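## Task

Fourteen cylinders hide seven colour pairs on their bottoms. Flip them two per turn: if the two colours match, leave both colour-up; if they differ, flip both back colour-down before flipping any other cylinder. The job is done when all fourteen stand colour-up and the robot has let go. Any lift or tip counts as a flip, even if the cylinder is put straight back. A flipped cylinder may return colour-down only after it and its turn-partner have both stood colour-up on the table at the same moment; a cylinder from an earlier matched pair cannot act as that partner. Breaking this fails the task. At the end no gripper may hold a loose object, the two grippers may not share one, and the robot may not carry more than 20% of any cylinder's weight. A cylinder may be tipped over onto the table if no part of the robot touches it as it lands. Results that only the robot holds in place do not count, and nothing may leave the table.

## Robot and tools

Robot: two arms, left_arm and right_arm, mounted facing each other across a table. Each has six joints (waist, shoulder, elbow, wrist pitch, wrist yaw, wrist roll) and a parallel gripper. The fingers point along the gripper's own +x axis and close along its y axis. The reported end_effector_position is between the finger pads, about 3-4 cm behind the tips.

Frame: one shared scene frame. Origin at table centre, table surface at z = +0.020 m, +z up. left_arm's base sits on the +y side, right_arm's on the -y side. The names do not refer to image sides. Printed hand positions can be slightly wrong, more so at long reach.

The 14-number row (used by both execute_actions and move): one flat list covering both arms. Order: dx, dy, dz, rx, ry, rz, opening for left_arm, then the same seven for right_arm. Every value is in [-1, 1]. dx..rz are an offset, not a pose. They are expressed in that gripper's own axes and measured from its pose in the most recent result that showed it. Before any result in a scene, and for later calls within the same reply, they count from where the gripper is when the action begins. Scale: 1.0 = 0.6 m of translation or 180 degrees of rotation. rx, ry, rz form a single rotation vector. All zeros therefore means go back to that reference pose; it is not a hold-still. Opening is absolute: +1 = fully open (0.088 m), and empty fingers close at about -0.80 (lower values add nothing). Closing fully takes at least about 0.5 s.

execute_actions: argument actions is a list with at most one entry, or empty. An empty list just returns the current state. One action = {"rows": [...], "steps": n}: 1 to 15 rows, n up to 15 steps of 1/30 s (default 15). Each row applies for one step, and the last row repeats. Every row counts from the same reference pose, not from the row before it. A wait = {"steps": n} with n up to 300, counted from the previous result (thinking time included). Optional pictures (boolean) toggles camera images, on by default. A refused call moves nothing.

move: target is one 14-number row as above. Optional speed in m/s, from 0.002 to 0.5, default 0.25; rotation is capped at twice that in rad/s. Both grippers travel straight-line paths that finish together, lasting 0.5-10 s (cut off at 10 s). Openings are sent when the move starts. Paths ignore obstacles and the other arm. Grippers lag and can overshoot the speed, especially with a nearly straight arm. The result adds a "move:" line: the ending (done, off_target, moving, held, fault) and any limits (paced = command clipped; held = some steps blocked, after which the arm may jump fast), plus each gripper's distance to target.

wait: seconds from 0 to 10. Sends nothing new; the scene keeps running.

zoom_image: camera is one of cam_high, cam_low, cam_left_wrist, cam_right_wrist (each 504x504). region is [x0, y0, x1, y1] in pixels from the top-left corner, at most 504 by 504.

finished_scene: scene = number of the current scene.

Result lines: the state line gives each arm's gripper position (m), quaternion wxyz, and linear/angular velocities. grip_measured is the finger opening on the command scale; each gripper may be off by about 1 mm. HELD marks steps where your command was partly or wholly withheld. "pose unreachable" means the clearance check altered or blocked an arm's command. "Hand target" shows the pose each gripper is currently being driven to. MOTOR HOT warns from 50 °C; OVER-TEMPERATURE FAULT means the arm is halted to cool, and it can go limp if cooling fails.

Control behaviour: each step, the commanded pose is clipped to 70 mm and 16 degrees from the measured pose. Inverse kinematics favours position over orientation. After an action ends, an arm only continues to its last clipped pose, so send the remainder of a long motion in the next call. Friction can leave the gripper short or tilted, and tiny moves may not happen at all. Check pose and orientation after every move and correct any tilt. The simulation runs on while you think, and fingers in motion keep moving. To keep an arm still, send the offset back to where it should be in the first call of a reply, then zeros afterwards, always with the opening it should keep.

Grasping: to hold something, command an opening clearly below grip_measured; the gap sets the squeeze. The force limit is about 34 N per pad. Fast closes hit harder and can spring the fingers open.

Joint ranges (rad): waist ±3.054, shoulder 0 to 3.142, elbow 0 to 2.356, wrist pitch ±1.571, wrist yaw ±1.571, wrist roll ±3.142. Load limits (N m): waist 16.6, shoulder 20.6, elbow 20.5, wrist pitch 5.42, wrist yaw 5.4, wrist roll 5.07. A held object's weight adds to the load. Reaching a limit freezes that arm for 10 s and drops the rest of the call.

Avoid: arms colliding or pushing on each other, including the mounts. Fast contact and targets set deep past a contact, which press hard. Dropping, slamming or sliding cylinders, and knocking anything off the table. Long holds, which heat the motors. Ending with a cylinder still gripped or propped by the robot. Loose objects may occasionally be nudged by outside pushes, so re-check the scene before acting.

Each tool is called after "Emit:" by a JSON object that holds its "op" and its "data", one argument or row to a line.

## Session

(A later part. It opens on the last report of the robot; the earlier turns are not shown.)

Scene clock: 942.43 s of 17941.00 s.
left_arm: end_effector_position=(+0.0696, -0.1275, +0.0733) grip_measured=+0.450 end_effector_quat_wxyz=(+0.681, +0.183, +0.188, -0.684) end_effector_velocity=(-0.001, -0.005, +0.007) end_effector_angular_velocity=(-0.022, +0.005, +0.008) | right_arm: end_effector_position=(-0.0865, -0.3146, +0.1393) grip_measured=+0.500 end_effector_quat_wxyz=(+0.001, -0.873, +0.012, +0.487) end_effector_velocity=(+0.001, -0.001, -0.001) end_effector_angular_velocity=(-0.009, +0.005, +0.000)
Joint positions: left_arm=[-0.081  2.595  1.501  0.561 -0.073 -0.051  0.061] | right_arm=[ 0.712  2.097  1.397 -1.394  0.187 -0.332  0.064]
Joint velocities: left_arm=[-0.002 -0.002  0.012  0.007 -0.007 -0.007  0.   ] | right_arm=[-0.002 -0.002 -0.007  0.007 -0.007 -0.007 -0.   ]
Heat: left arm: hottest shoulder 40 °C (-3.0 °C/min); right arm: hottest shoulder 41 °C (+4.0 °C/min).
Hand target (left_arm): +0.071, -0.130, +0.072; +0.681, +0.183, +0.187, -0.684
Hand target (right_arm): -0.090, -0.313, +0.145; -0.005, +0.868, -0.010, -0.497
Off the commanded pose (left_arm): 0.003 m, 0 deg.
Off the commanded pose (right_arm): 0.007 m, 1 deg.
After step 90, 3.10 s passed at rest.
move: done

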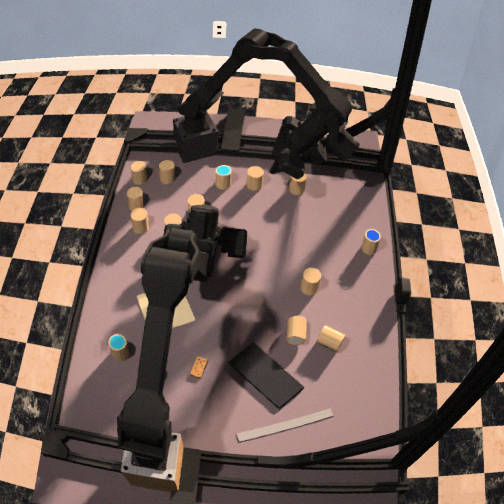

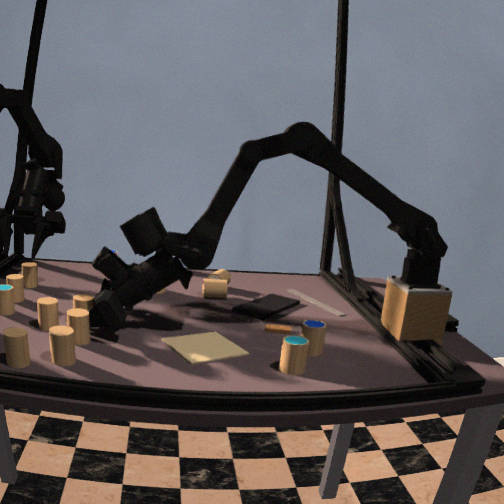

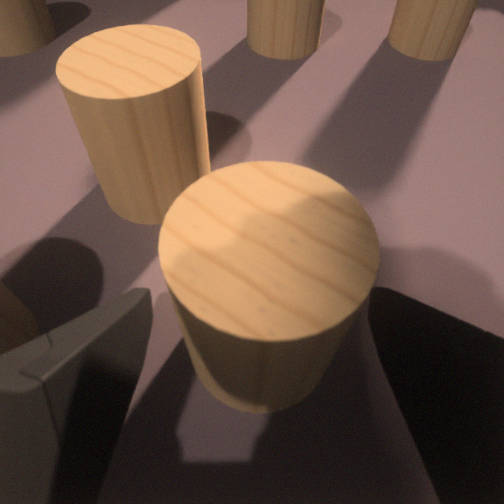

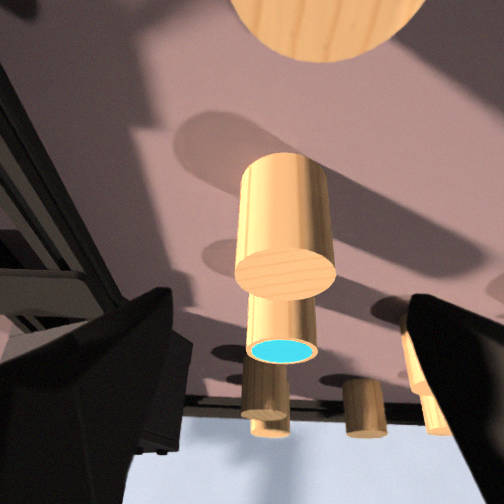

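Emit:
{"op": "execute_actions", "data": {
  "actions": [
    {"rows":[[0,0,0,0,0,0,0.3,0,0,0,0,0,0,0.5],[0,0,0,0,0,0,0.2,0,0,0,0,0,0,0.5],[0,0,0,0,0,0,0.1,0,0,0,0,0,0,0.5],[0,0,0,0,0,0,0.0,0,0,0,0,0,0,0.5],[0,0,0,0,0,0,-0.1,0,0,0,0,0,0,0.5],[0,0,0,0,0,0,-0.3,0,0,0,0,0,0,0.5]],"steps":13}
  ],
  "pictures": false
}}

Emit:
{"op": "move", "data": {
  "target": [-0.167,0,0.02,0,0,0,-0.3,0,0,0,0,0,0,0.5],
  "speed": 0.25
}}

Emit:
{"op": "move", "data": {
  "target": [-0.2,-0.087,-0.17,0,0.497,0,-0.3,0,0,0,0,0,0,0.5],
  "speed": 0.35
}}

Scene clock: 953.50 s of 17941.00 s.
left_arm: end_effector_position=(+0.0698, -0.1277, +0.0732) grip_measured=+0.010 end_effector_quat_wxyz=(+0.681, +0.184, +0.188, -0.683) end_effector_velocity=(+0.002, -0.000, +0.001) end_effector_angular_velocity=(+0.002, +0.008, +0.028) | right_arm: end_effector_position=(-0.0866, -0.3146, +0.1394) grip_measured=+0.500 end_effector_quat_wxyz=(+0.001, -0.873, +0.012, +0.487) end_effector_velocity=(+0.003, -0.000, +0.002) end_effector_angular_velocity=(-0.013, -0.004, -0.005)
Joint positions: left_arm=[-0.081  2.596  1.502  0.561 -0.073 -0.051  0.04 ] | right_arm=[ 0.712  2.097  1.397 -1.394  0.187 -0.332  0.064]
Joint velocities: left_arm=[-0.002 -0.002  0.002 -0.007 -0.022 -0.022 -0.   ] | right_arm=[-0.007 -0.007 -0.007 -0.007 -0.007 -0.007 -0.   ]
Heat: left arm: hottest shoulder 42 °C (+0.0 °C/min); right arm: hottest shoulder 41 °C (+3.0 °C/min).
Hand target (left_arm): +0.070, -0.128, +0.073; +0.681, +0.184, +0.188, -0.684
Hand target (right_arm): -0.086, -0.315, +0.139; -0.001, +0.873, -0.012, -0.487
Off the commanded pose (left_arm): 0.000 m, 0 deg.
Off the commanded pose (right_arm): 0.000 m, 0 deg.
Steps of this call (steps 1 to 90: nothing new was sent; then 7.63 s passed at rest; steps 91 to 103: all 13 steps of this action). Readings (end_effector_position):
91: left_arm (+0.0697, -0.1277, +0.0731) | right_arm (-0.0866, -0.3146, +0.1394)
92: left_arm (+0.0697, -0.1277, +0.0731) | right_arm (-0.0866, -0.3146, +0.1394)
94: left_arm (+0.0697, -0.1277, +0.0731) | right_arm (-0.0866, -0.3146, +0.1394)
98: left_arm (+0.0698, -0.1277, +0.0732) | right_arm (-0.0866, -0.3146, +0.1394)
103: the state above

Scene clock: 954.77 s of 17941.00 s.
left_arm: end_effector_position=(+0.0708, -0.0480, +0.1280) grip_measured=+0.010 end_effector_quat_wxyz=(+0.680, +0.189, +0.192, -0.683) end_effector_velocity=(-0.000, +0.001, +0.002) end_effector_angular_velocity=(+0.001, -0.018, +0.008) | right_arm: end_effector_position=(-0.0866, -0.3146, +0.1394) grip_measured=+0.500 end_effector_quat_wxyz=(+0.001, -0.873, +0.012, +0.487) end_effector_velocity=(+0.002, -0.001, +0.001) end_effector_angular_velocity=(-0.013, -0.004, +0.000)
Joint positions: left_arm=[-0.096  2.24   1.065  0.628 -0.085 -0.057  0.039] | right_arm=[ 0.712  2.097  1.397 -1.394  0.187 -0.332  0.064]
Joint velocities: left_arm=[-0.007 -0.007 -0.002 -0.007 -0.022  0.007 -0.   ] | right_arm=[-0.002 -0.002 -0.002 -0.007 -0.007 -0.007 -0.   ]
Heat: left arm: hottest shoulder 42 °C (+1.0 °C/min); right arm: hottest shoulder 41 °C (+3.0 °C/min).
Hand target (left_arm): +0.070, -0.048, +0.135; +0.681, +0.183, +0.188, -0.684
Hand target (right_arm): -0.087, -0.315, +0.139; -0.001, +0.873, -0.012, -0.487
Off the commanded pose (left_arm): 0.006 m, 1 deg.
Off the commanded pose (right_arm): 0.000 m, 0 deg.
move: done

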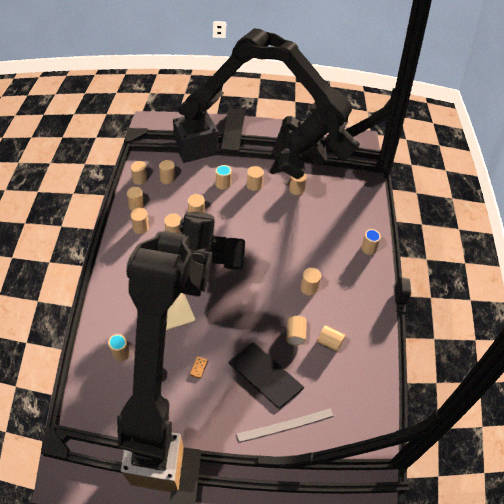

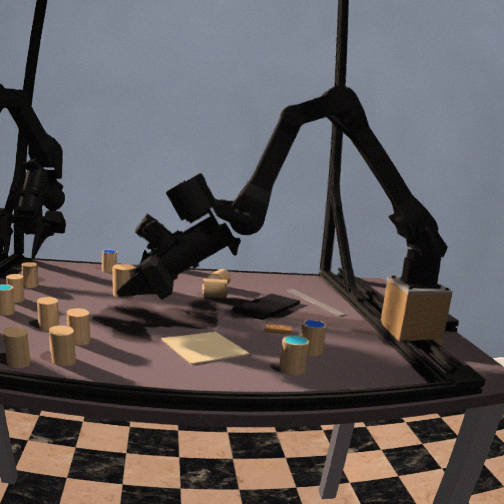

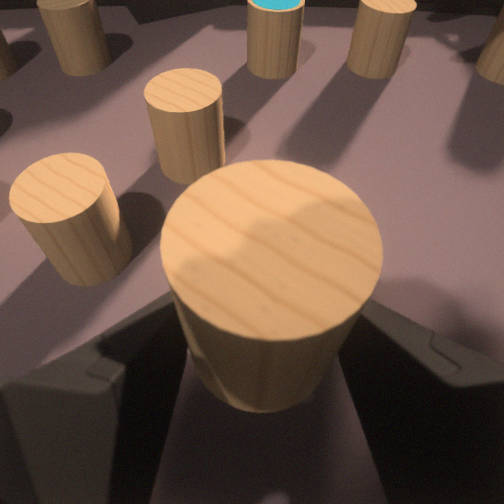

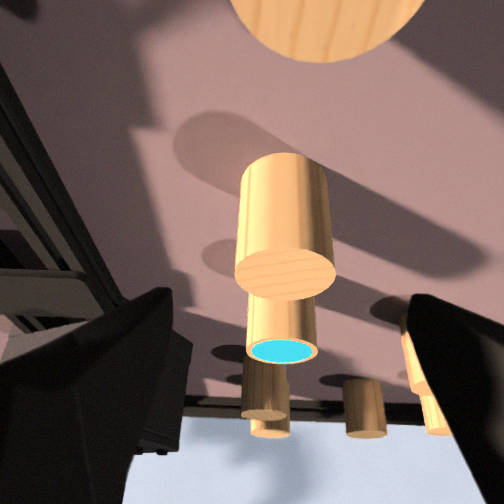

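Scene clock: 957.47 s of 17941.00 s.
left_arm: end_effector_position=(+0.0202, +0.1092, +0.1032) grip_measured=+0.009 end_effector_quat_wxyz=(+0.351, +0.613, +0.615, -0.350) end_effector_velocity=(-0.001, +0.002, +0.004) end_effector_angular_velocity=(+0.020, -0.014, -0.005) | right_arm: end_effector_position=(-0.0866, -0.3146, +0.1394) grip_measured=+0.500 end_effector_quat_wxyz=(+0.001, -0.873, +0.012, +0.487) end_effector_velocity=(+0.003, -0.002, +0.000) end_effector_angular_velocity=(-0.014, -0.009, +0.000)
Joint positions: left_arm=[-0.199  2.581  1.994 -1.507  0.107 -0.182  0.039] | right_arm=[ 0.712  2.097  1.397 -1.394  0.187 -0.332  0.064]
Joint velocities: left_arm=[-0.007  0.007  0.022 -0.037 -0.007 -0.007 -0.   ] | right_arm=[-0.002 -0.002 -0.007 -0.007 -0.007 -0.007  0.   ]
Heat: left arm: hottest shoulder 42 °C (+1.0 °C/min); right arm: hottest shoulder 41 °C (+2.0 °C/min).
Hand target (left_arm): +0.019, +0.108, +0.103; +0.349, +0.614, +0.615, -0.351
Hand target (right_arm): -0.087, -0.315, +0.139; -0.001, +0.873, -0.012, -0.487
Off the commanded pose (left_arm): 0.002 m, 0 deg.
Off the commanded pose (right_arm): 0.000 m, 0 deg.
move: done

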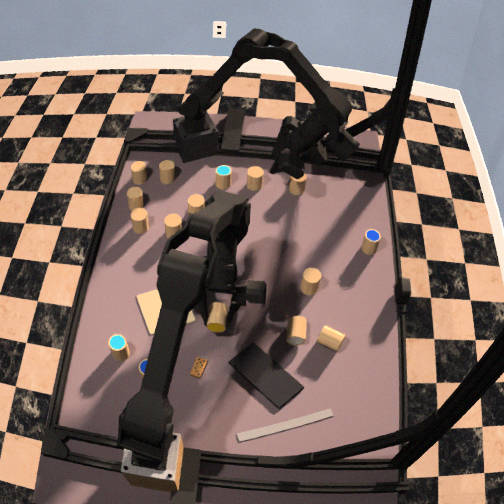

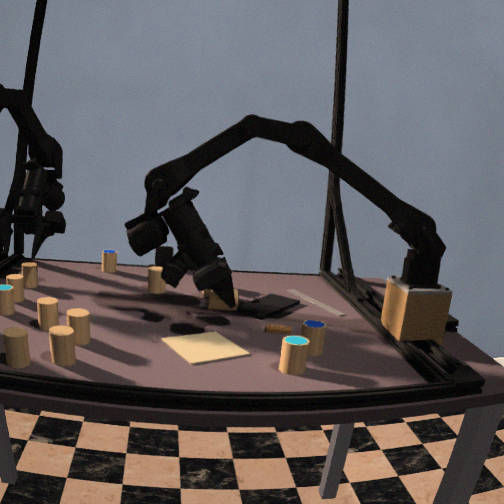

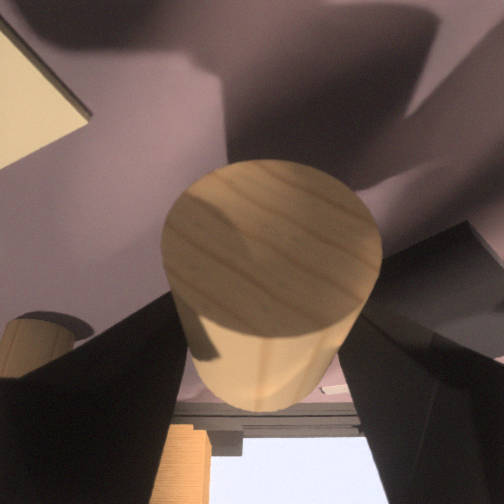

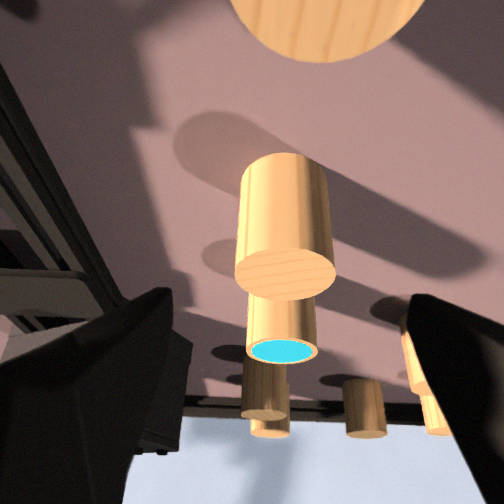

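Emit:
{"op": "move", "data": {
  "target": [0.05,0,0.029,0,0,0,-0.3,0,0,0,0,0,0,0.5],
  "speed": 0.045
}}

Emit:
{"op": "execute_actions", "data": {
  "actions": [
    {"rows":[[0,0,0,0,0,0,0.5,0,0,0,0,0,0,0.45]],"steps":10}
  ],
  "pictures": false
}}

Emit:
{"op": "move", "data": {
  "target": [0.052,0,-0.013,0,-0.497,0,0.5,0.189,-0.283,-0.347,0,-0.008,0.005,0.45],
  "speed": 0.35
}}

Scene clock: 966.17 s of 17941.00 s.
left_arm: end_effector_position=(+0.0197, +0.1071, +0.0742) grip_measured=+0.009 end_effector_quat_wxyz=(+0.353, +0.611, +0.614, -0.354) end_effector_velocity=(+0.001, +0.003, +0.003) end_effector_angular_velocity=(+0.016, -0.021, +0.013) | right_arm: end_effector_position=(-0.0865, -0.3146, +0.1393) grip_measured=+0.500 end_effector_quat_wxyz=(+0.001, -0.873, +0.012, +0.487) end_effector_velocity=(+0.002, -0.001, +0.001) end_effector_angular_velocity=(-0.013, -0.004, +0.000)
Joint positions: left_arm=[-0.199  2.631  1.974 -1.426  0.107 -0.182  0.039] | right_arm=[ 0.712  2.097  1.397 -1.394  0.187 -0.332  0.064]
Joint velocities: left_arm=[-0.002 -0.002  0.002 -0.022 -0.007 -0.022 -0.   ] | right_arm=[-0.002 -0.002 -0.002 -0.007 -0.007 -0.007 -0.   ]
Heat: left arm: hottest shoulder 43 °C (+3.0 °C/min); right arm: hottest shoulder 40 °C (+1.0 °C/min).
Hand target (left_arm): +0.020, +0.110, +0.068; +0.351, +0.613, +0.615, -0.350
Hand target (right_arm): -0.087, -0.315, +0.139; -0.001, +0.873, -0.012, -0.487
Off the commanded pose (left_arm): 0.006 m, 1 deg.
Off the commanded pose (right_arm): 0.000 m, 0 deg.
move: done

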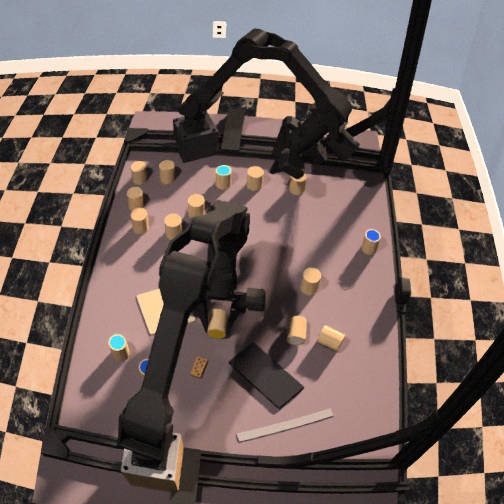

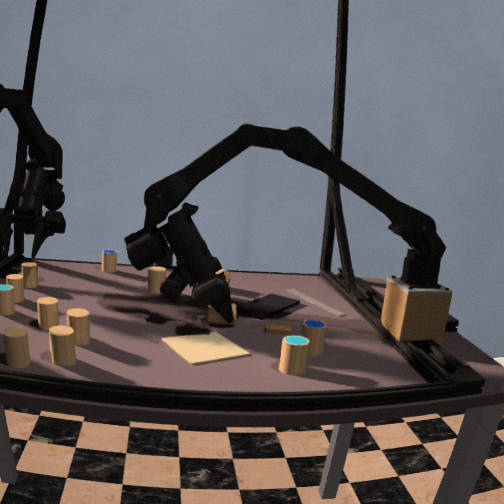

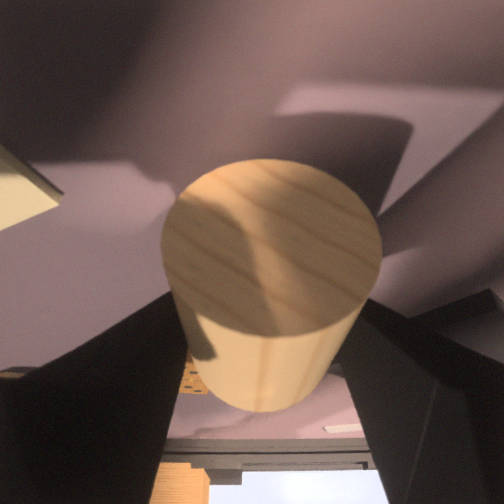

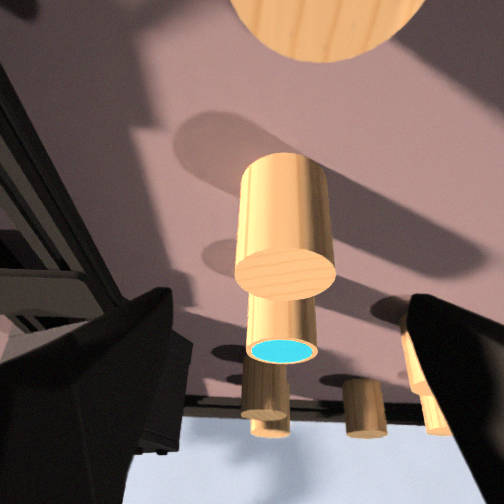

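Scene clock: 966.50 s of 17941.00 s.
left_arm: end_effector_position=(+0.0197, +0.1069, +0.0740) grip_measured=+0.480 end_effector_quat_wxyz=(+0.354, +0.611, +0.614, -0.354) end_effector_velocity=(+0.001, +0.003, +0.001) end_effector_angular_velocity=(+0.011, -0.012, +0.000) | right_arm: end_effector_position=(-0.0865, -0.3146, +0.1393) grip_measured=+0.451 end_effector_quat_wxyz=(+0.001, -0.873, +0.012, +0.487) end_effector_velocity=(-0.002, +0.000, -0.000) end_effector_angular_velocity=(-0.005, +0.014, +0.000)
Joint positions: left_arm=[-0.199  2.631  1.974 -1.425  0.107 -0.182  0.063] | right_arm=[ 0.712  2.097  1.397 -1.394  0.187 -0.332  0.061]
Joint velocities: left_arm=[-0.002 -0.002 -0.007 -0.007 -0.007 -0.007  0.009] | right_arm=[-0.002 -0.002  0.002  0.007 -0.007 -0.007 -0.001]
Heat: left arm: hottest shoulder 43 °C (+3.0 °C/min); right arm: hottest shoulder 40 °C (+1.0 °C/min).
Hand target (left_arm): +0.020, +0.107, +0.074; +0.353, +0.611, +0.614, -0.354
Hand target (right_arm): -0.086, -0.315, +0.139; -0.001, +0.873, -0.012, -0.487
Off the commanded pose (left_arm): 0.000 m, 0 deg.
Off the commanded pose (right_arm): 0.000 m, 0 deg.
Steps of this call (steps 1 to 10: all 10 steps of this action). Readings (end_effector_position):
1: left_arm (+0.0197, +0.1071, +0.0742) | right_arm (-0.0865, -0.3146, +0.1393)
2: left_arm (+0.0197, +0.1071, +0.0742) | right_arm (-0.0865, -0.3146, +0.1393)
4: left_arm (+0.0197, +0.1069, +0.0740) | right_arm (-0.0865, -0.3146, +0.1393)
8: left_arm (+0.0197, +0.1069, +0.0740) | right_arm (-0.0865, -0.3146, +0.1393)
10: the state above

Scene clock: 969.57 s of 17941.00 s.
left_arm: end_effector_position=(+0.0186, +0.1272, +0.0527) grip_measured=+0.500 end_effector_quat_wxyz=(+0.682, +0.180, +0.190, -0.683) end_effector_velocity=(+0.000, -0.000, +0.001) end_effector_angular_velocity=(-0.013, -0.005, +0.000) | right_arm: end_effector_position=(+0.1523, -0.1503, +0.1531) grip_measured=+0.450 end_effector_quat_wxyz=(-0.001, -0.867, +0.017, +0.498) end_effector_velocity=(+0.001, -0.004, -0.001) end_effector_angular_velocity=(-0.032, +0.005, +0.028)
Joint positions: left_arm=[-0.404  2.407  0.434  1.406 -0.348 -0.229  0.063] | right_arm=[-0.211  1.862  1.158 -1.041  0.502 -1.258  0.061]
Joint velocities: left_arm=[-0.002  0.007 -0.002  0.022 -0.007  0.007  0.   ] | right_arm=[-0.002 -0.002 -0.007 -0.007 -0.007 -0.037 -0.   ]
Heat: left arm: hottest shoulder 43 °C (+3.0 °C/min); right arm: hottest shoulder 40 °C (+1.0 °C/min).
Hand target (left_arm): +0.019, +0.129, +0.051; +0.681, +0.184, +0.189, -0.683
Hand target (right_arm): +0.153, -0.147, +0.153; -0.001, +0.868, -0.015, -0.497
Off the commanded pose (left_arm): 0.003 m, 1 deg.
Off the commanded pose (right_arm): 0.003 m, 0 deg.
move: done

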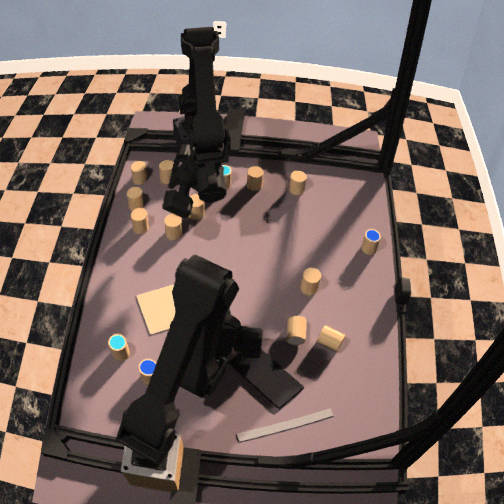

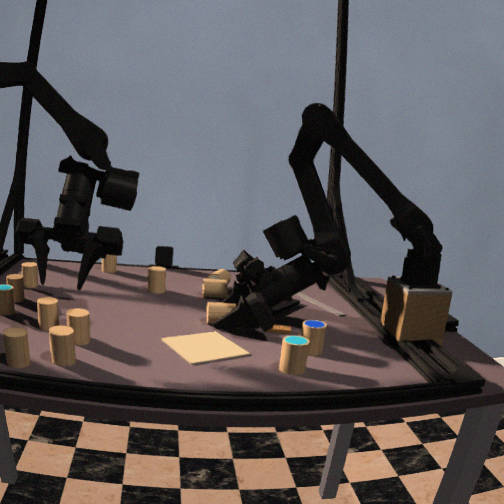

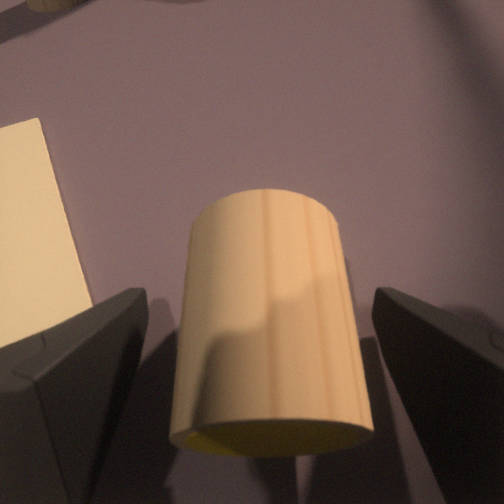

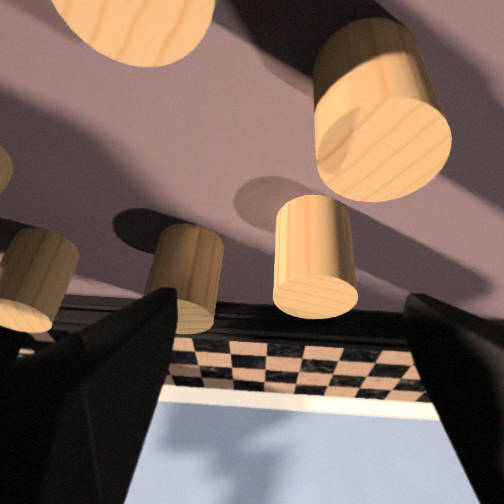

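Emit:
{"op": "move", "data": {
  "target": [0,0,0,0,0,0,-0.3,0.015,-0.048,0.008,0,0,0,0.5],
  "speed": 0.1
}}

Scene clock: 973.77 s of 17941.00 s.
left_arm: end_effector_position=(+0.0187, +0.1272, +0.0526) grip_measured=+0.008 end_effector_quat_wxyz=(+0.682, +0.180, +0.189, -0.683) end_effector_velocity=(-0.002, -0.000, +0.002) end_effector_angular_velocity=(-0.005, +0.013, -0.005) | right_arm: end_effector_position=(+0.1528, -0.1250, +0.1435) grip_measured=+0.500 end_effector_quat_wxyz=(-0.001, -0.866, +0.016, +0.499) end_effector_velocity=(-0.001, +0.002, +0.003) end_effector_angular_velocity=(-0.005, +0.009, +0.015)
Joint positions: left_arm=[-0.404  2.408  0.434  1.408 -0.348 -0.229  0.039] | right_arm=[-0.233  1.958  1.25  -1.024  0.503 -1.282  0.063]
Joint velocities: left_arm=[-0.002 -0.002 -0.002  0.007  0.007 -0.007  0.   ] | right_arm=[-0.002 -0.002  0.012 -0.007 -0.007 -0.022 -0.   ]
Heat: left arm: hottest shoulder 43 °C (+3.0 °C/min); right arm: hottest shoulder 39 °C (+0.0 °C/min).
Hand target (left_arm): +0.019, +0.127, +0.053; +0.682, +0.180, +0.189, -0.683
Hand target (right_arm): +0.153, -0.122, +0.142; +0.001, +0.867, -0.016, -0.498
Off the commanded pose (left_arm): 0.000 m, 0 deg.
Off the commanded pose (right_arm): 0.003 m, 0 deg.
After step 90, 0.40 s passed at rest.
move: done

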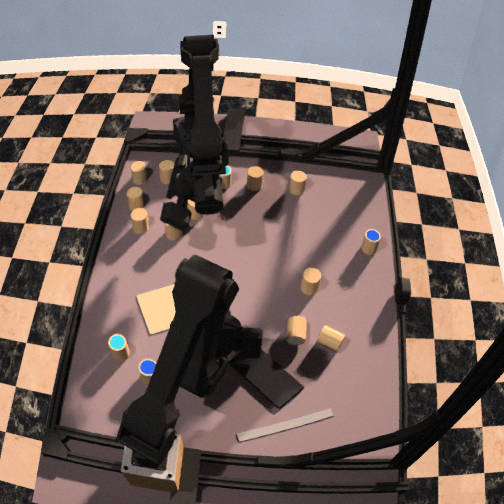

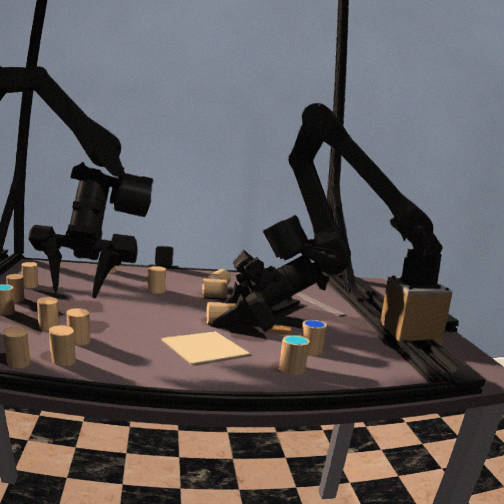

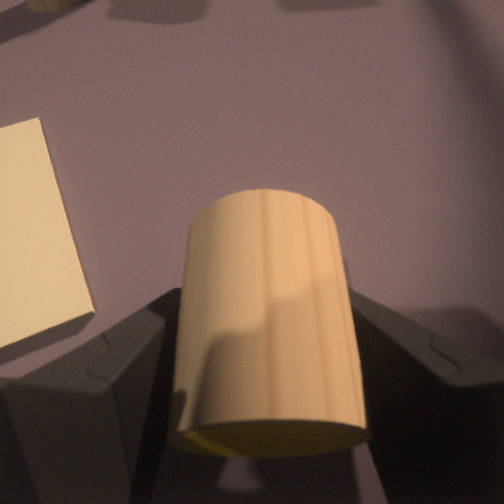

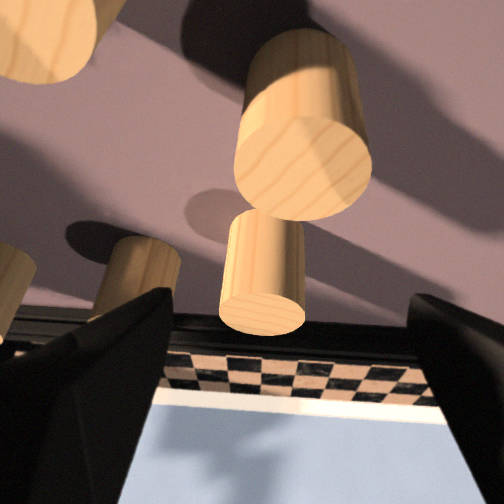

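Emit:
{"op": "move", "data": {
  "target": [0,0,0,0,0,0,-0.3,0.119,-0.004,0.064,0,0,0,0.5],
  "speed": 0.12
}}

Scene clock: 981.43 s of 17941.00 s.
left_arm: end_effector_position=(+0.0187, +0.1272, +0.0526) grip_measured=+0.008 end_effector_quat_wxyz=(+0.682, +0.180, +0.189, -0.683) end_effector_velocity=(+0.002, -0.001, +0.002) end_effector_angular_velocity=(-0.011, -0.002, +0.020) | right_arm: end_effector_position=(+0.1543, -0.1213, +0.0667) grip_measured=+0.500 end_effector_quat_wxyz=(+0.005, -0.865, +0.013, +0.501) end_effector_velocity=(-0.002, +0.000, -0.001) end_effector_angular_velocity=(+0.013, +0.022, -0.025)
Joint positions: left_arm=[-0.404  2.408  0.434  1.408 -0.348 -0.229  0.039] | right_arm=[-0.24   2.123  1.143 -0.731  0.503 -1.291  0.064]
Joint velocities: left_arm=[-0.002 -0.002 -0.002  0.007 -0.022 -0.007  0.   ] | right_arm=[-0.002 -0.002 -0.002  0.007 -0.022  0.022 -0.   ]
Heat: left arm: hottest shoulder 42 °C (+3.0 °C/min); right arm: hottest shoulder 39 °C (-1.0 °C/min).
Hand target (left_arm): +0.019, +0.127, +0.053; +0.682, +0.180, +0.189, -0.683
Hand target (right_arm): +0.156, -0.124, +0.062; +0.001, +0.866, -0.016, -0.499
Off the commanded pose (left_arm): 0.000 m, 0 deg.
Off the commanded pose (right_arm): 0.005 m, 1 deg.
move: done

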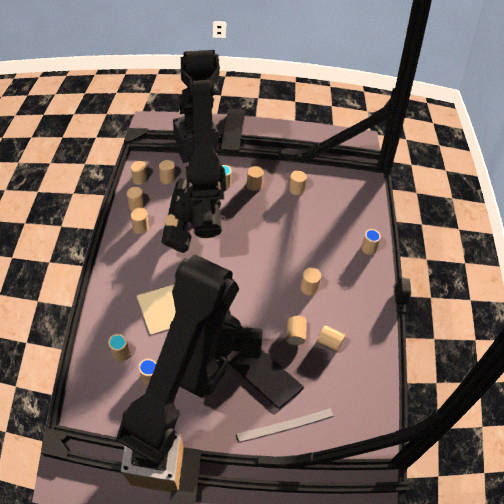

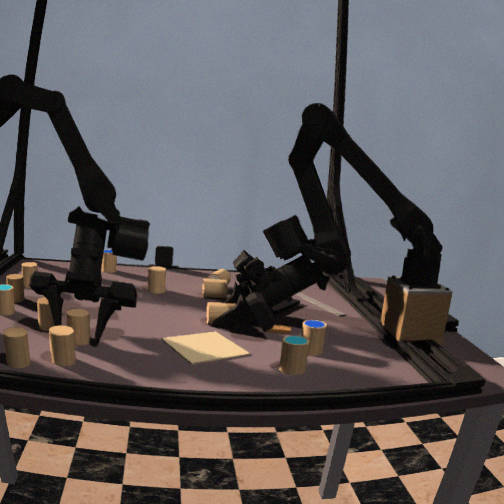

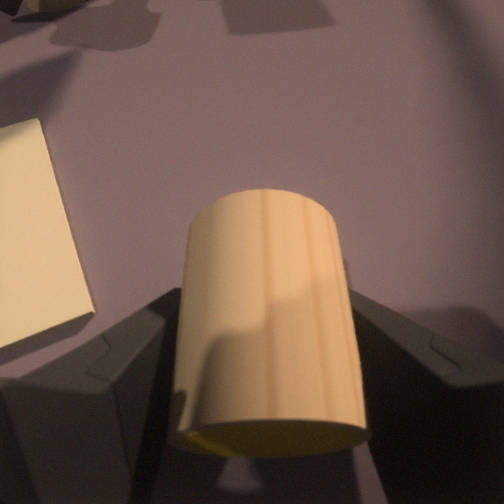

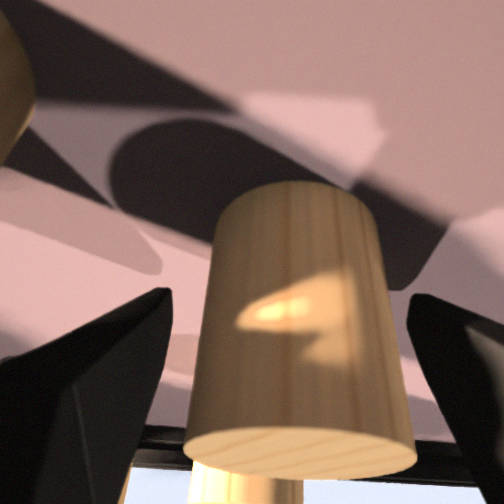

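Emit:
{"op": "execute_actions", "data": {
  "actions": [
    {"rows":[[0,0,0,0,0,0,-0.3,0,0,0,0,0,0,0.3],[0,0,0,0,0,0,-0.3,0,0,0,0,0,0,0.2],[0,0,0,0,0,0,-0.3,0,0,0,0,0,0,0.1],[0,0,0,0,0,0,-0.3,0,0,0,0,0,0,0],[0,0,0,0,0,0,-0.3,0,0,0,0,0,0,-0.1],[0,0,0,0,0,0,-0.3,0,0,0,0,0,0,-0.3]],"steps":13}
  ],
  "pictures": false
}}

Emit:
{"op": "move", "data": {
  "target": [-0.028,0,0.048,0,0,0,-0.3,-0.199,0,0.078,0,0,0,-0.3],
  "speed": 0.25
}}

Emit:
{"op": "move", "data": {
  "target": [-0.022,0.385,0.045,0,0.495,0,-0.3,-0.06,0.13,0.321,0,-0.502,0,-0.3],
  "speed": 0.35
}}

Scene clock: 994.83 s of 17941.00 s.
left_arm: end_effector_position=(+0.0187, +0.1273, +0.0524) grip_measured=+0.008 end_effector_quat_wxyz=(+0.682, +0.180, +0.189, -0.683) end_effector_velocity=(-0.001, +0.002, +0.001) end_effector_angular_velocity=(-0.004, +0.004, +0.003) | right_arm: end_effector_position=(+0.1547, -0.1218, +0.0660) grip_measured=-0.018 end_effector_quat_wxyz=(+0.004, -0.865, +0.013, +0.501) end_effector_velocity=(-0.000, -0.000, +0.001) end_effector_angular_velocity=(-0.008, +0.007, +0.003)
Joint positions: left_arm=[-0.404  2.408  0.434  1.408 -0.348 -0.229  0.039] | right_arm=[-0.24   2.125  1.142 -0.731  0.503 -1.292  0.038]
Joint velocities: left_arm=[-0.007 -0.002 -0.007  0.007 -0.007 -0.007 -0.   ] | right_arm=[-0.002 -0.002  0.002 -0.007 -0.007 -0.007 -0.   ]
Heat: left arm: hottest shoulder 41 °C (+2.0 °C/min); right arm: hottest shoulder 38 °C (-4.0 °C/min).
Hand target (left_arm): +0.019, +0.127, +0.053; +0.682, +0.180, +0.189, -0.683
Hand target (right_arm): +0.154, -0.121, +0.067; -0.005, +0.865, -0.012, -0.501
Off the commanded pose (left_arm): 0.000 m, 0 deg.
Off the commanded pose (right_arm): 0.001 m, 0 deg.
Steps of this call (steps 1 to 389: nothing new was sent; steps 390 to 402: all 13 steps of this action). Readings (end_effector_position):
390: left_arm (+0.0187, +0.1273, +0.0524) | right_arm (+0.1546, -0.1217, +0.0659)
391: left_arm (+0.0187, +0.1273, +0.0524) | right_arm (+0.1546, -0.1217, +0.0659)
393: left_arm (+0.0187, +0.1273, +0.0524) | right_arm (+0.1546, -0.1217, +0.0659)
397: left_arm (+0.0187, +0.1273, +0.0524) | right_arm (+0.1547, -0.1218, +0.0660)
402: the state above

Scene clock: 996.07 s of 17941.00 s.
left_arm: end_effector_position=(+0.0188, +0.1273, +0.0831) grip_measured=+0.008 end_effector_quat_wxyz=(+0.682, +0.183, +0.190, -0.682) end_effector_velocity=(-0.000, -0.001, +0.002) end_effector_angular_velocity=(-0.004, -0.009, -0.000) | right_arm: end_effector_position=(+0.0553, -0.1216, +0.1453) grip_measured=-0.018 end_effector_quat_wxyz=(+0.001, -0.866, +0.013, +0.500) end_effector_velocity=(-0.001, +0.002, +0.004) end_effector_angular_velocity=(-0.003, +0.012, +0.015)
Joint positions: left_arm=[-0.404  2.21   0.392  1.245 -0.348 -0.229  0.039] | right_arm=[ 0.025  2.11   1.48  -1.223  0.447 -1.002  0.038]
Joint velocities: left_arm=[-0.002 -0.007  0.002 -0.007 -0.007  0.007 -0.001] | right_arm=[-0.002 -0.007  0.012 -0.007 -0.007 -0.022 -0.   ]
Heat: left arm: hottest shoulder 41 °C (+2.0 °C/min); right arm: hottest shoulder 38 °C (-4.0 °C/min).
Hand target (left_arm): +0.019, +0.127, +0.086; +0.682, +0.180, +0.189, -0.683
Hand target (right_arm): +0.054, -0.119, +0.145; -0.003, +0.865, -0.014, -0.501
Off the commanded pose (left_arm): 0.003 m, 0 deg.
Off the commanded pose (right_arm): 0.003 m, 0 deg.
move: done

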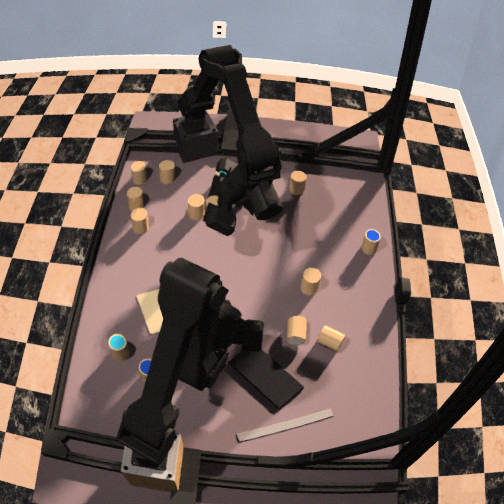

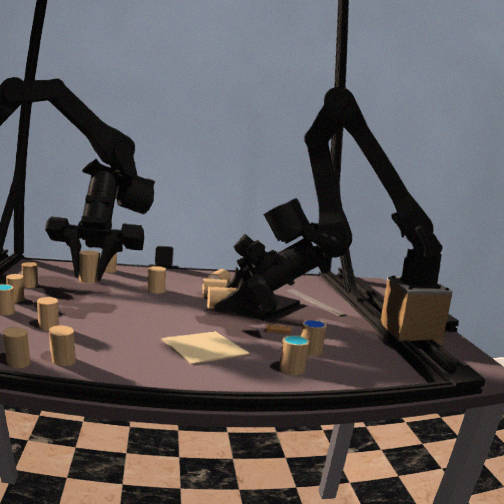

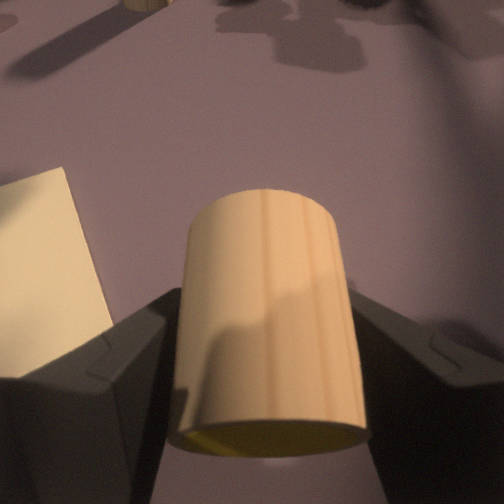

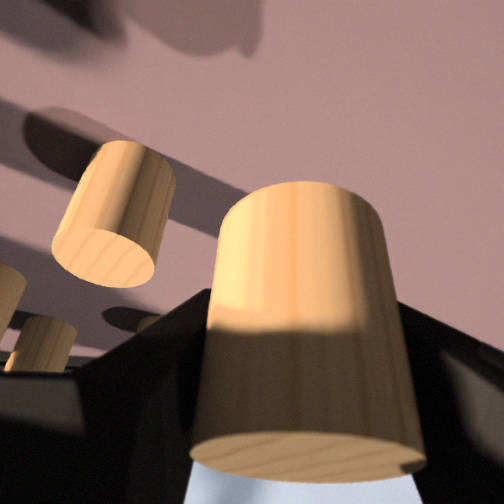

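Scene clock: 998.90 s of 17941.00 s.
left_arm: end_effector_position=(+0.2512, +0.1268, +0.1132) grip_measured=+0.008 end_effector_quat_wxyz=(+0.357, +0.609, +0.613, -0.355) end_effector_velocity=(-0.000, +0.001, +0.000) end_effector_angular_velocity=(+0.009, -0.007, +0.000) | right_arm: end_effector_position=(-0.1307, -0.1934, +0.0856) grip_measured=-0.017 end_effector_quat_wxyz=(+0.009, -0.254, +0.003, +0.967) end_effector_velocity=(+0.002, -0.000, -0.002) end_effector_angular_velocity=(+0.007, -0.006, -0.004)
Joint positions: left_arm=[ 0.331  2.523  1.934 -1.476 -0.153  0.276  0.039] | right_arm=[ 0.088  2.074  0.666  0.594 -0.828 -0.66   0.038]
Joint velocities: left_arm=[-0.002  0.002  0.002 -0.007 -0.007 -0.007 -0.   ] | right_arm=[-0.002  0.002 -0.007  0.007  0.007 -0.007  0.   ]
Heat: left arm: hottest shoulder 41 °C (+2.0 °C/min); right arm: hottest shoulder 38 °C (-3.0 °C/min).
Hand target (left_arm): +0.252, +0.126, +0.112; +0.356, +0.610, +0.613, -0.354
Hand target (right_arm): -0.130, -0.198, +0.081; +0.005, -0.256, +0.010, +0.967
Off the commanded pose (left_arm): 0.003 m, 1 deg.
Off the commanded pose (right_arm): 0.005 m, 1 deg.
move: done

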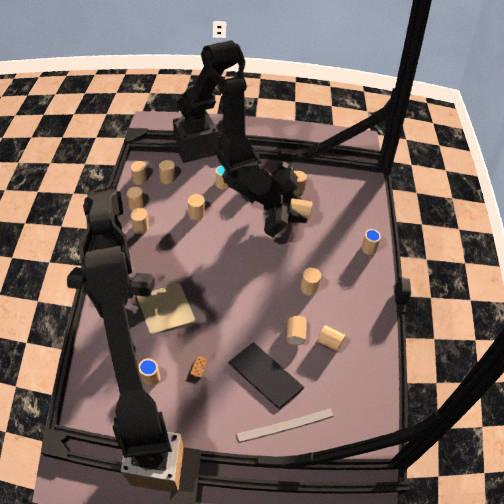

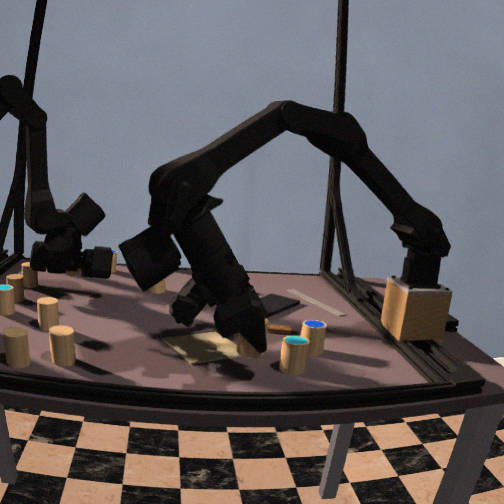

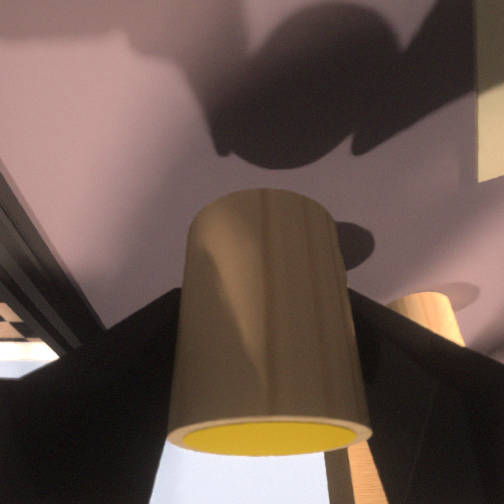

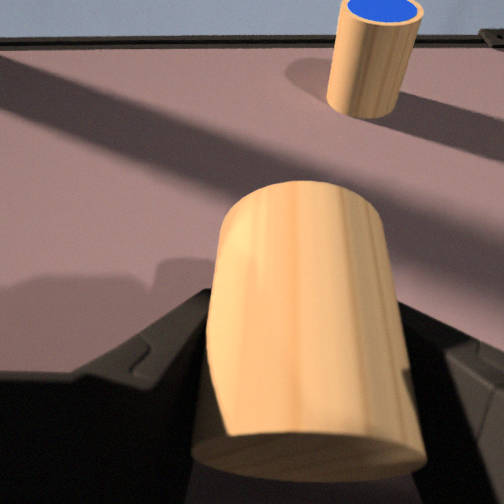

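Emit:
{"op": "move", "data": {
  "target": [0.068,0,0.039,0,0.003,0,-0.3,0.033,0,-0.057,0,0.003,0,-0.3],
  "speed": 0.05
}}

Scene clock: 1004.53 s of 17941.00 s.
left_arm: end_effector_position=(+0.2521, +0.1243, +0.0729) grip_measured=+0.008 end_effector_quat_wxyz=(+0.358, +0.608, +0.613, -0.355) end_effector_velocity=(-0.000, +0.002, +0.001) end_effector_angular_velocity=(+0.009, -0.007, +0.000) | right_arm: end_effector_position=(-0.1304, -0.1936, +0.0523) grip_measured=-0.018 end_effector_quat_wxyz=(+0.009, -0.254, -0.001, +0.967) end_effector_velocity=(-0.001, -0.002, -0.001) end_effector_angular_velocity=(-0.003, +0.001, +0.011)
Joint positions: left_arm=[ 0.331  2.603  1.918 -1.377 -0.153  0.275  0.039] | right_arm=[ 0.087  2.226  0.674  0.74  -0.827 -0.667  0.038]
Joint velocities: left_arm=[-0.002 -0.002 -0.002 -0.007 -0.007 -0.007 -0.   ] | right_arm=[ 0.002  0.002  0.002 -0.007 -0.007 -0.007 -0.   ]
Heat: left arm: hottest shoulder 41 °C (+1.0 °C/min); right arm: hottest shoulder 37 °C (-4.0 °C/min).
Hand target (left_arm): +0.251, +0.127, +0.066; +0.354, +0.610, +0.615, -0.352
Hand target (right_arm): -0.131, -0.193, +0.046; +0.009, -0.259, +0.003, +0.966
Off the commanded pose (left_arm): 0.007 m, 1 deg.
Off the commanded pose (right_arm): 0.006 m, 1 deg.
move: done

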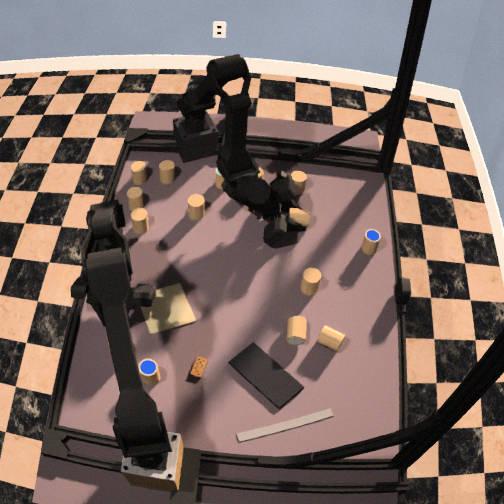

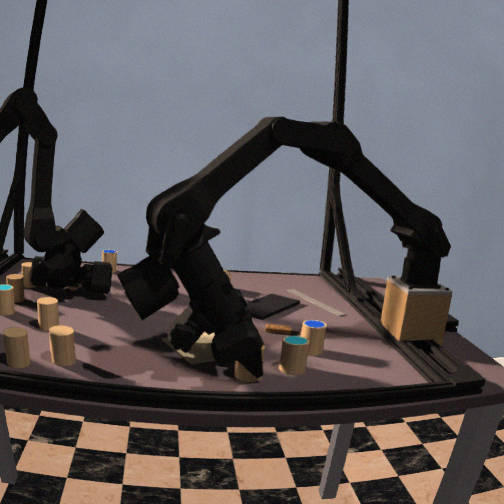

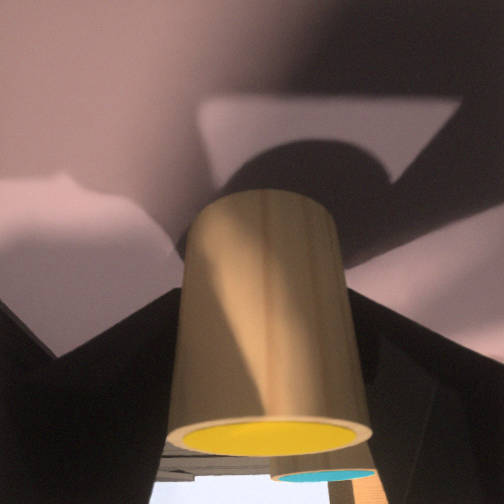

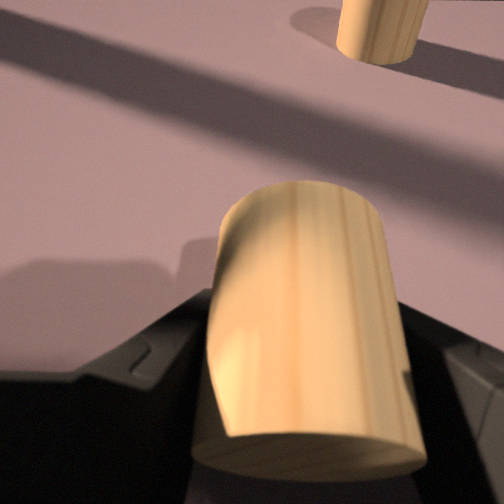

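Emit:
{"op": "execute_actions", "data": {
  "actions": [
    {"rows":[[0,0,0,0,0,0,0.5,0,0,0,0,0,0,0.5]],"steps":10}
  ],
  "pictures": false
}}

Emit:
{"op": "move", "data": {
  "target": [-0.2135,-0.028,0.26,0,-0.497,0,0.5,0.019,0,0.047,0,0.505,0,0.5],
  "speed": 0.35
}}

Scene clock: 1013.67 s of 17941.00 s.
left_arm: end_effector_position=(+0.2522, +0.1243, +0.0723) grip_measured=+0.481 end_effector_quat_wxyz=(+0.359, +0.609, +0.612, -0.354) end_effector_velocity=(+0.002, +0.001, -0.000) end_effector_angular_velocity=(+0.004, -0.016, -0.019) | right_arm: end_effector_position=(-0.1309, -0.1941, +0.0527) grip_measured=+0.480 end_effector_quat_wxyz=(+0.006, -0.252, -0.002, +0.968) end_effector_velocity=(+0.002, +0.000, -0.001) end_effector_angular_velocity=(-0.010, -0.008, -0.011)
Joint positions: left_arm=[ 0.33   2.604  1.917 -1.375 -0.156  0.275  0.063] | right_arm=[ 0.087  2.227  0.675  0.742 -0.834 -0.669  0.063]
Joint velocities: left_arm=[-0.002 -0.002 -0.007  0.007 -0.022  0.007  0.009] | right_arm=[-0.002 -0.002 -0.002 -0.007  0.007  0.007  0.008]
Heat: left arm: hottest shoulder 42 °C (+0.0 °C/min); right arm: hottest shoulder 36 °C (-5.1 °C/min).
Hand target (left_arm): +0.252, +0.124, +0.073; +0.358, +0.608, +0.613, -0.355
Hand target (right_arm): -0.130, -0.194, +0.052; +0.009, -0.254, -0.001, +0.967
Off the commanded pose (left_arm): 0.001 m, 0 deg.
Off the commanded pose (right_arm): 0.001 m, 0 deg.
Steps of this call (steps 1 to 264: nothing new was sent; steps 265 to 274: all 10 steps of this action). Readings (end_effector_position):
265: left_arm (+0.2522, +0.1244, +0.0724) | right_arm (-0.1306, -0.1935, +0.0521)
266: left_arm (+0.2522, +0.1244, +0.0724) | right_arm (-0.1307, -0.1937, +0.0523)
268: left_arm (+0.2522, +0.1243, +0.0723) | right_arm (-0.1310, -0.1944, +0.0528)
272: left_arm (+0.2522, +0.1243, +0.0723) | right_arm (-0.1309, -0.1941, +0.0527)
274: the state above

Scene clock: 1016.80 s of 17941.00 s.
left_arm: end_effector_position=(+0.2383, -0.0765, +0.1127) grip_measured=+0.500 end_effector_quat_wxyz=(+0.687, +0.182, +0.178, -0.681) end_effector_velocity=(+0.002, -0.000, +0.000) end_effector_angular_velocity=(+0.005, +0.009, +0.027) | right_arm: end_effector_position=(-0.1552, -0.1949, +0.0745) grip_measured=+0.500 end_effector_quat_wxyz=(+0.009, -0.863, +0.008, +0.504) end_effector_velocity=(+0.002, -0.001, +0.004) end_effector_angular_velocity=(-0.023, -0.006, +0.014)
Joint positions: left_arm=[0.299 2.399 1.28  0.587 0.243 0.149 0.063] | right_arm=[ 0.53   2.599  2.039 -1.453  0.271 -0.498  0.064]
Joint velocities: left_arm=[-0.002 -0.002  0.002 -0.007 -0.022 -0.022  0.   ] | right_arm=[-0.002 -0.002  0.007 -0.022 -0.007 -0.022 -0.   ]
Heat: left arm: hottest shoulder 43 °C (+1.0 °C/min); right arm: hottest shoulder 36 °C (-5.1 °C/min).
Hand target (left_arm): +0.236, -0.075, +0.107; +0.684, +0.183, +0.183, -0.682
Hand target (right_arm): -0.155, -0.195, +0.070; -0.009, +0.866, -0.008, -0.500
Off the commanded pose (left_arm): 0.006 m, 1 deg.
Off the commanded pose (right_arm): 0.003 m, 1 deg.
move: done

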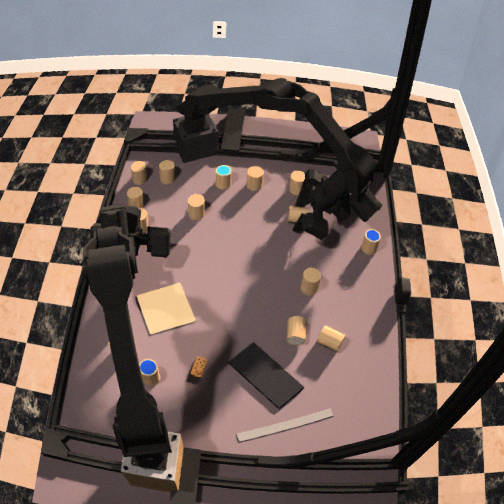

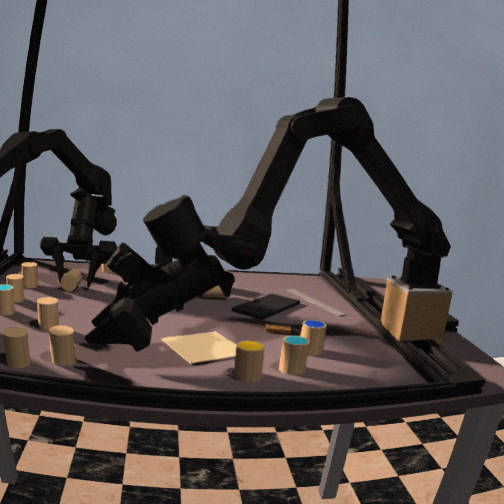

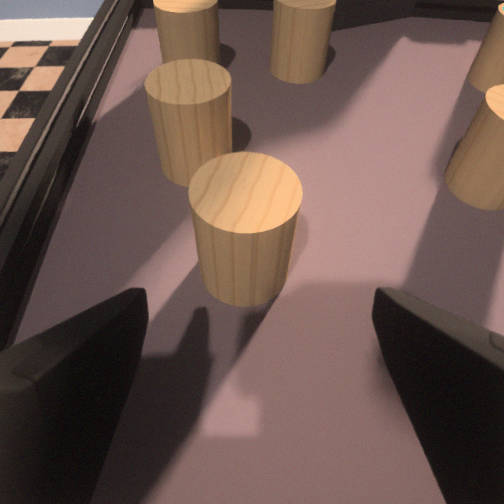

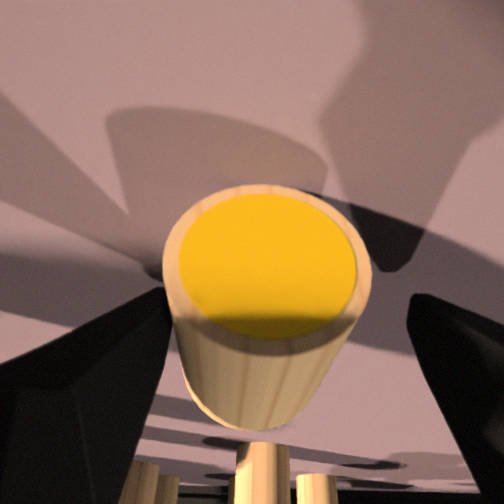

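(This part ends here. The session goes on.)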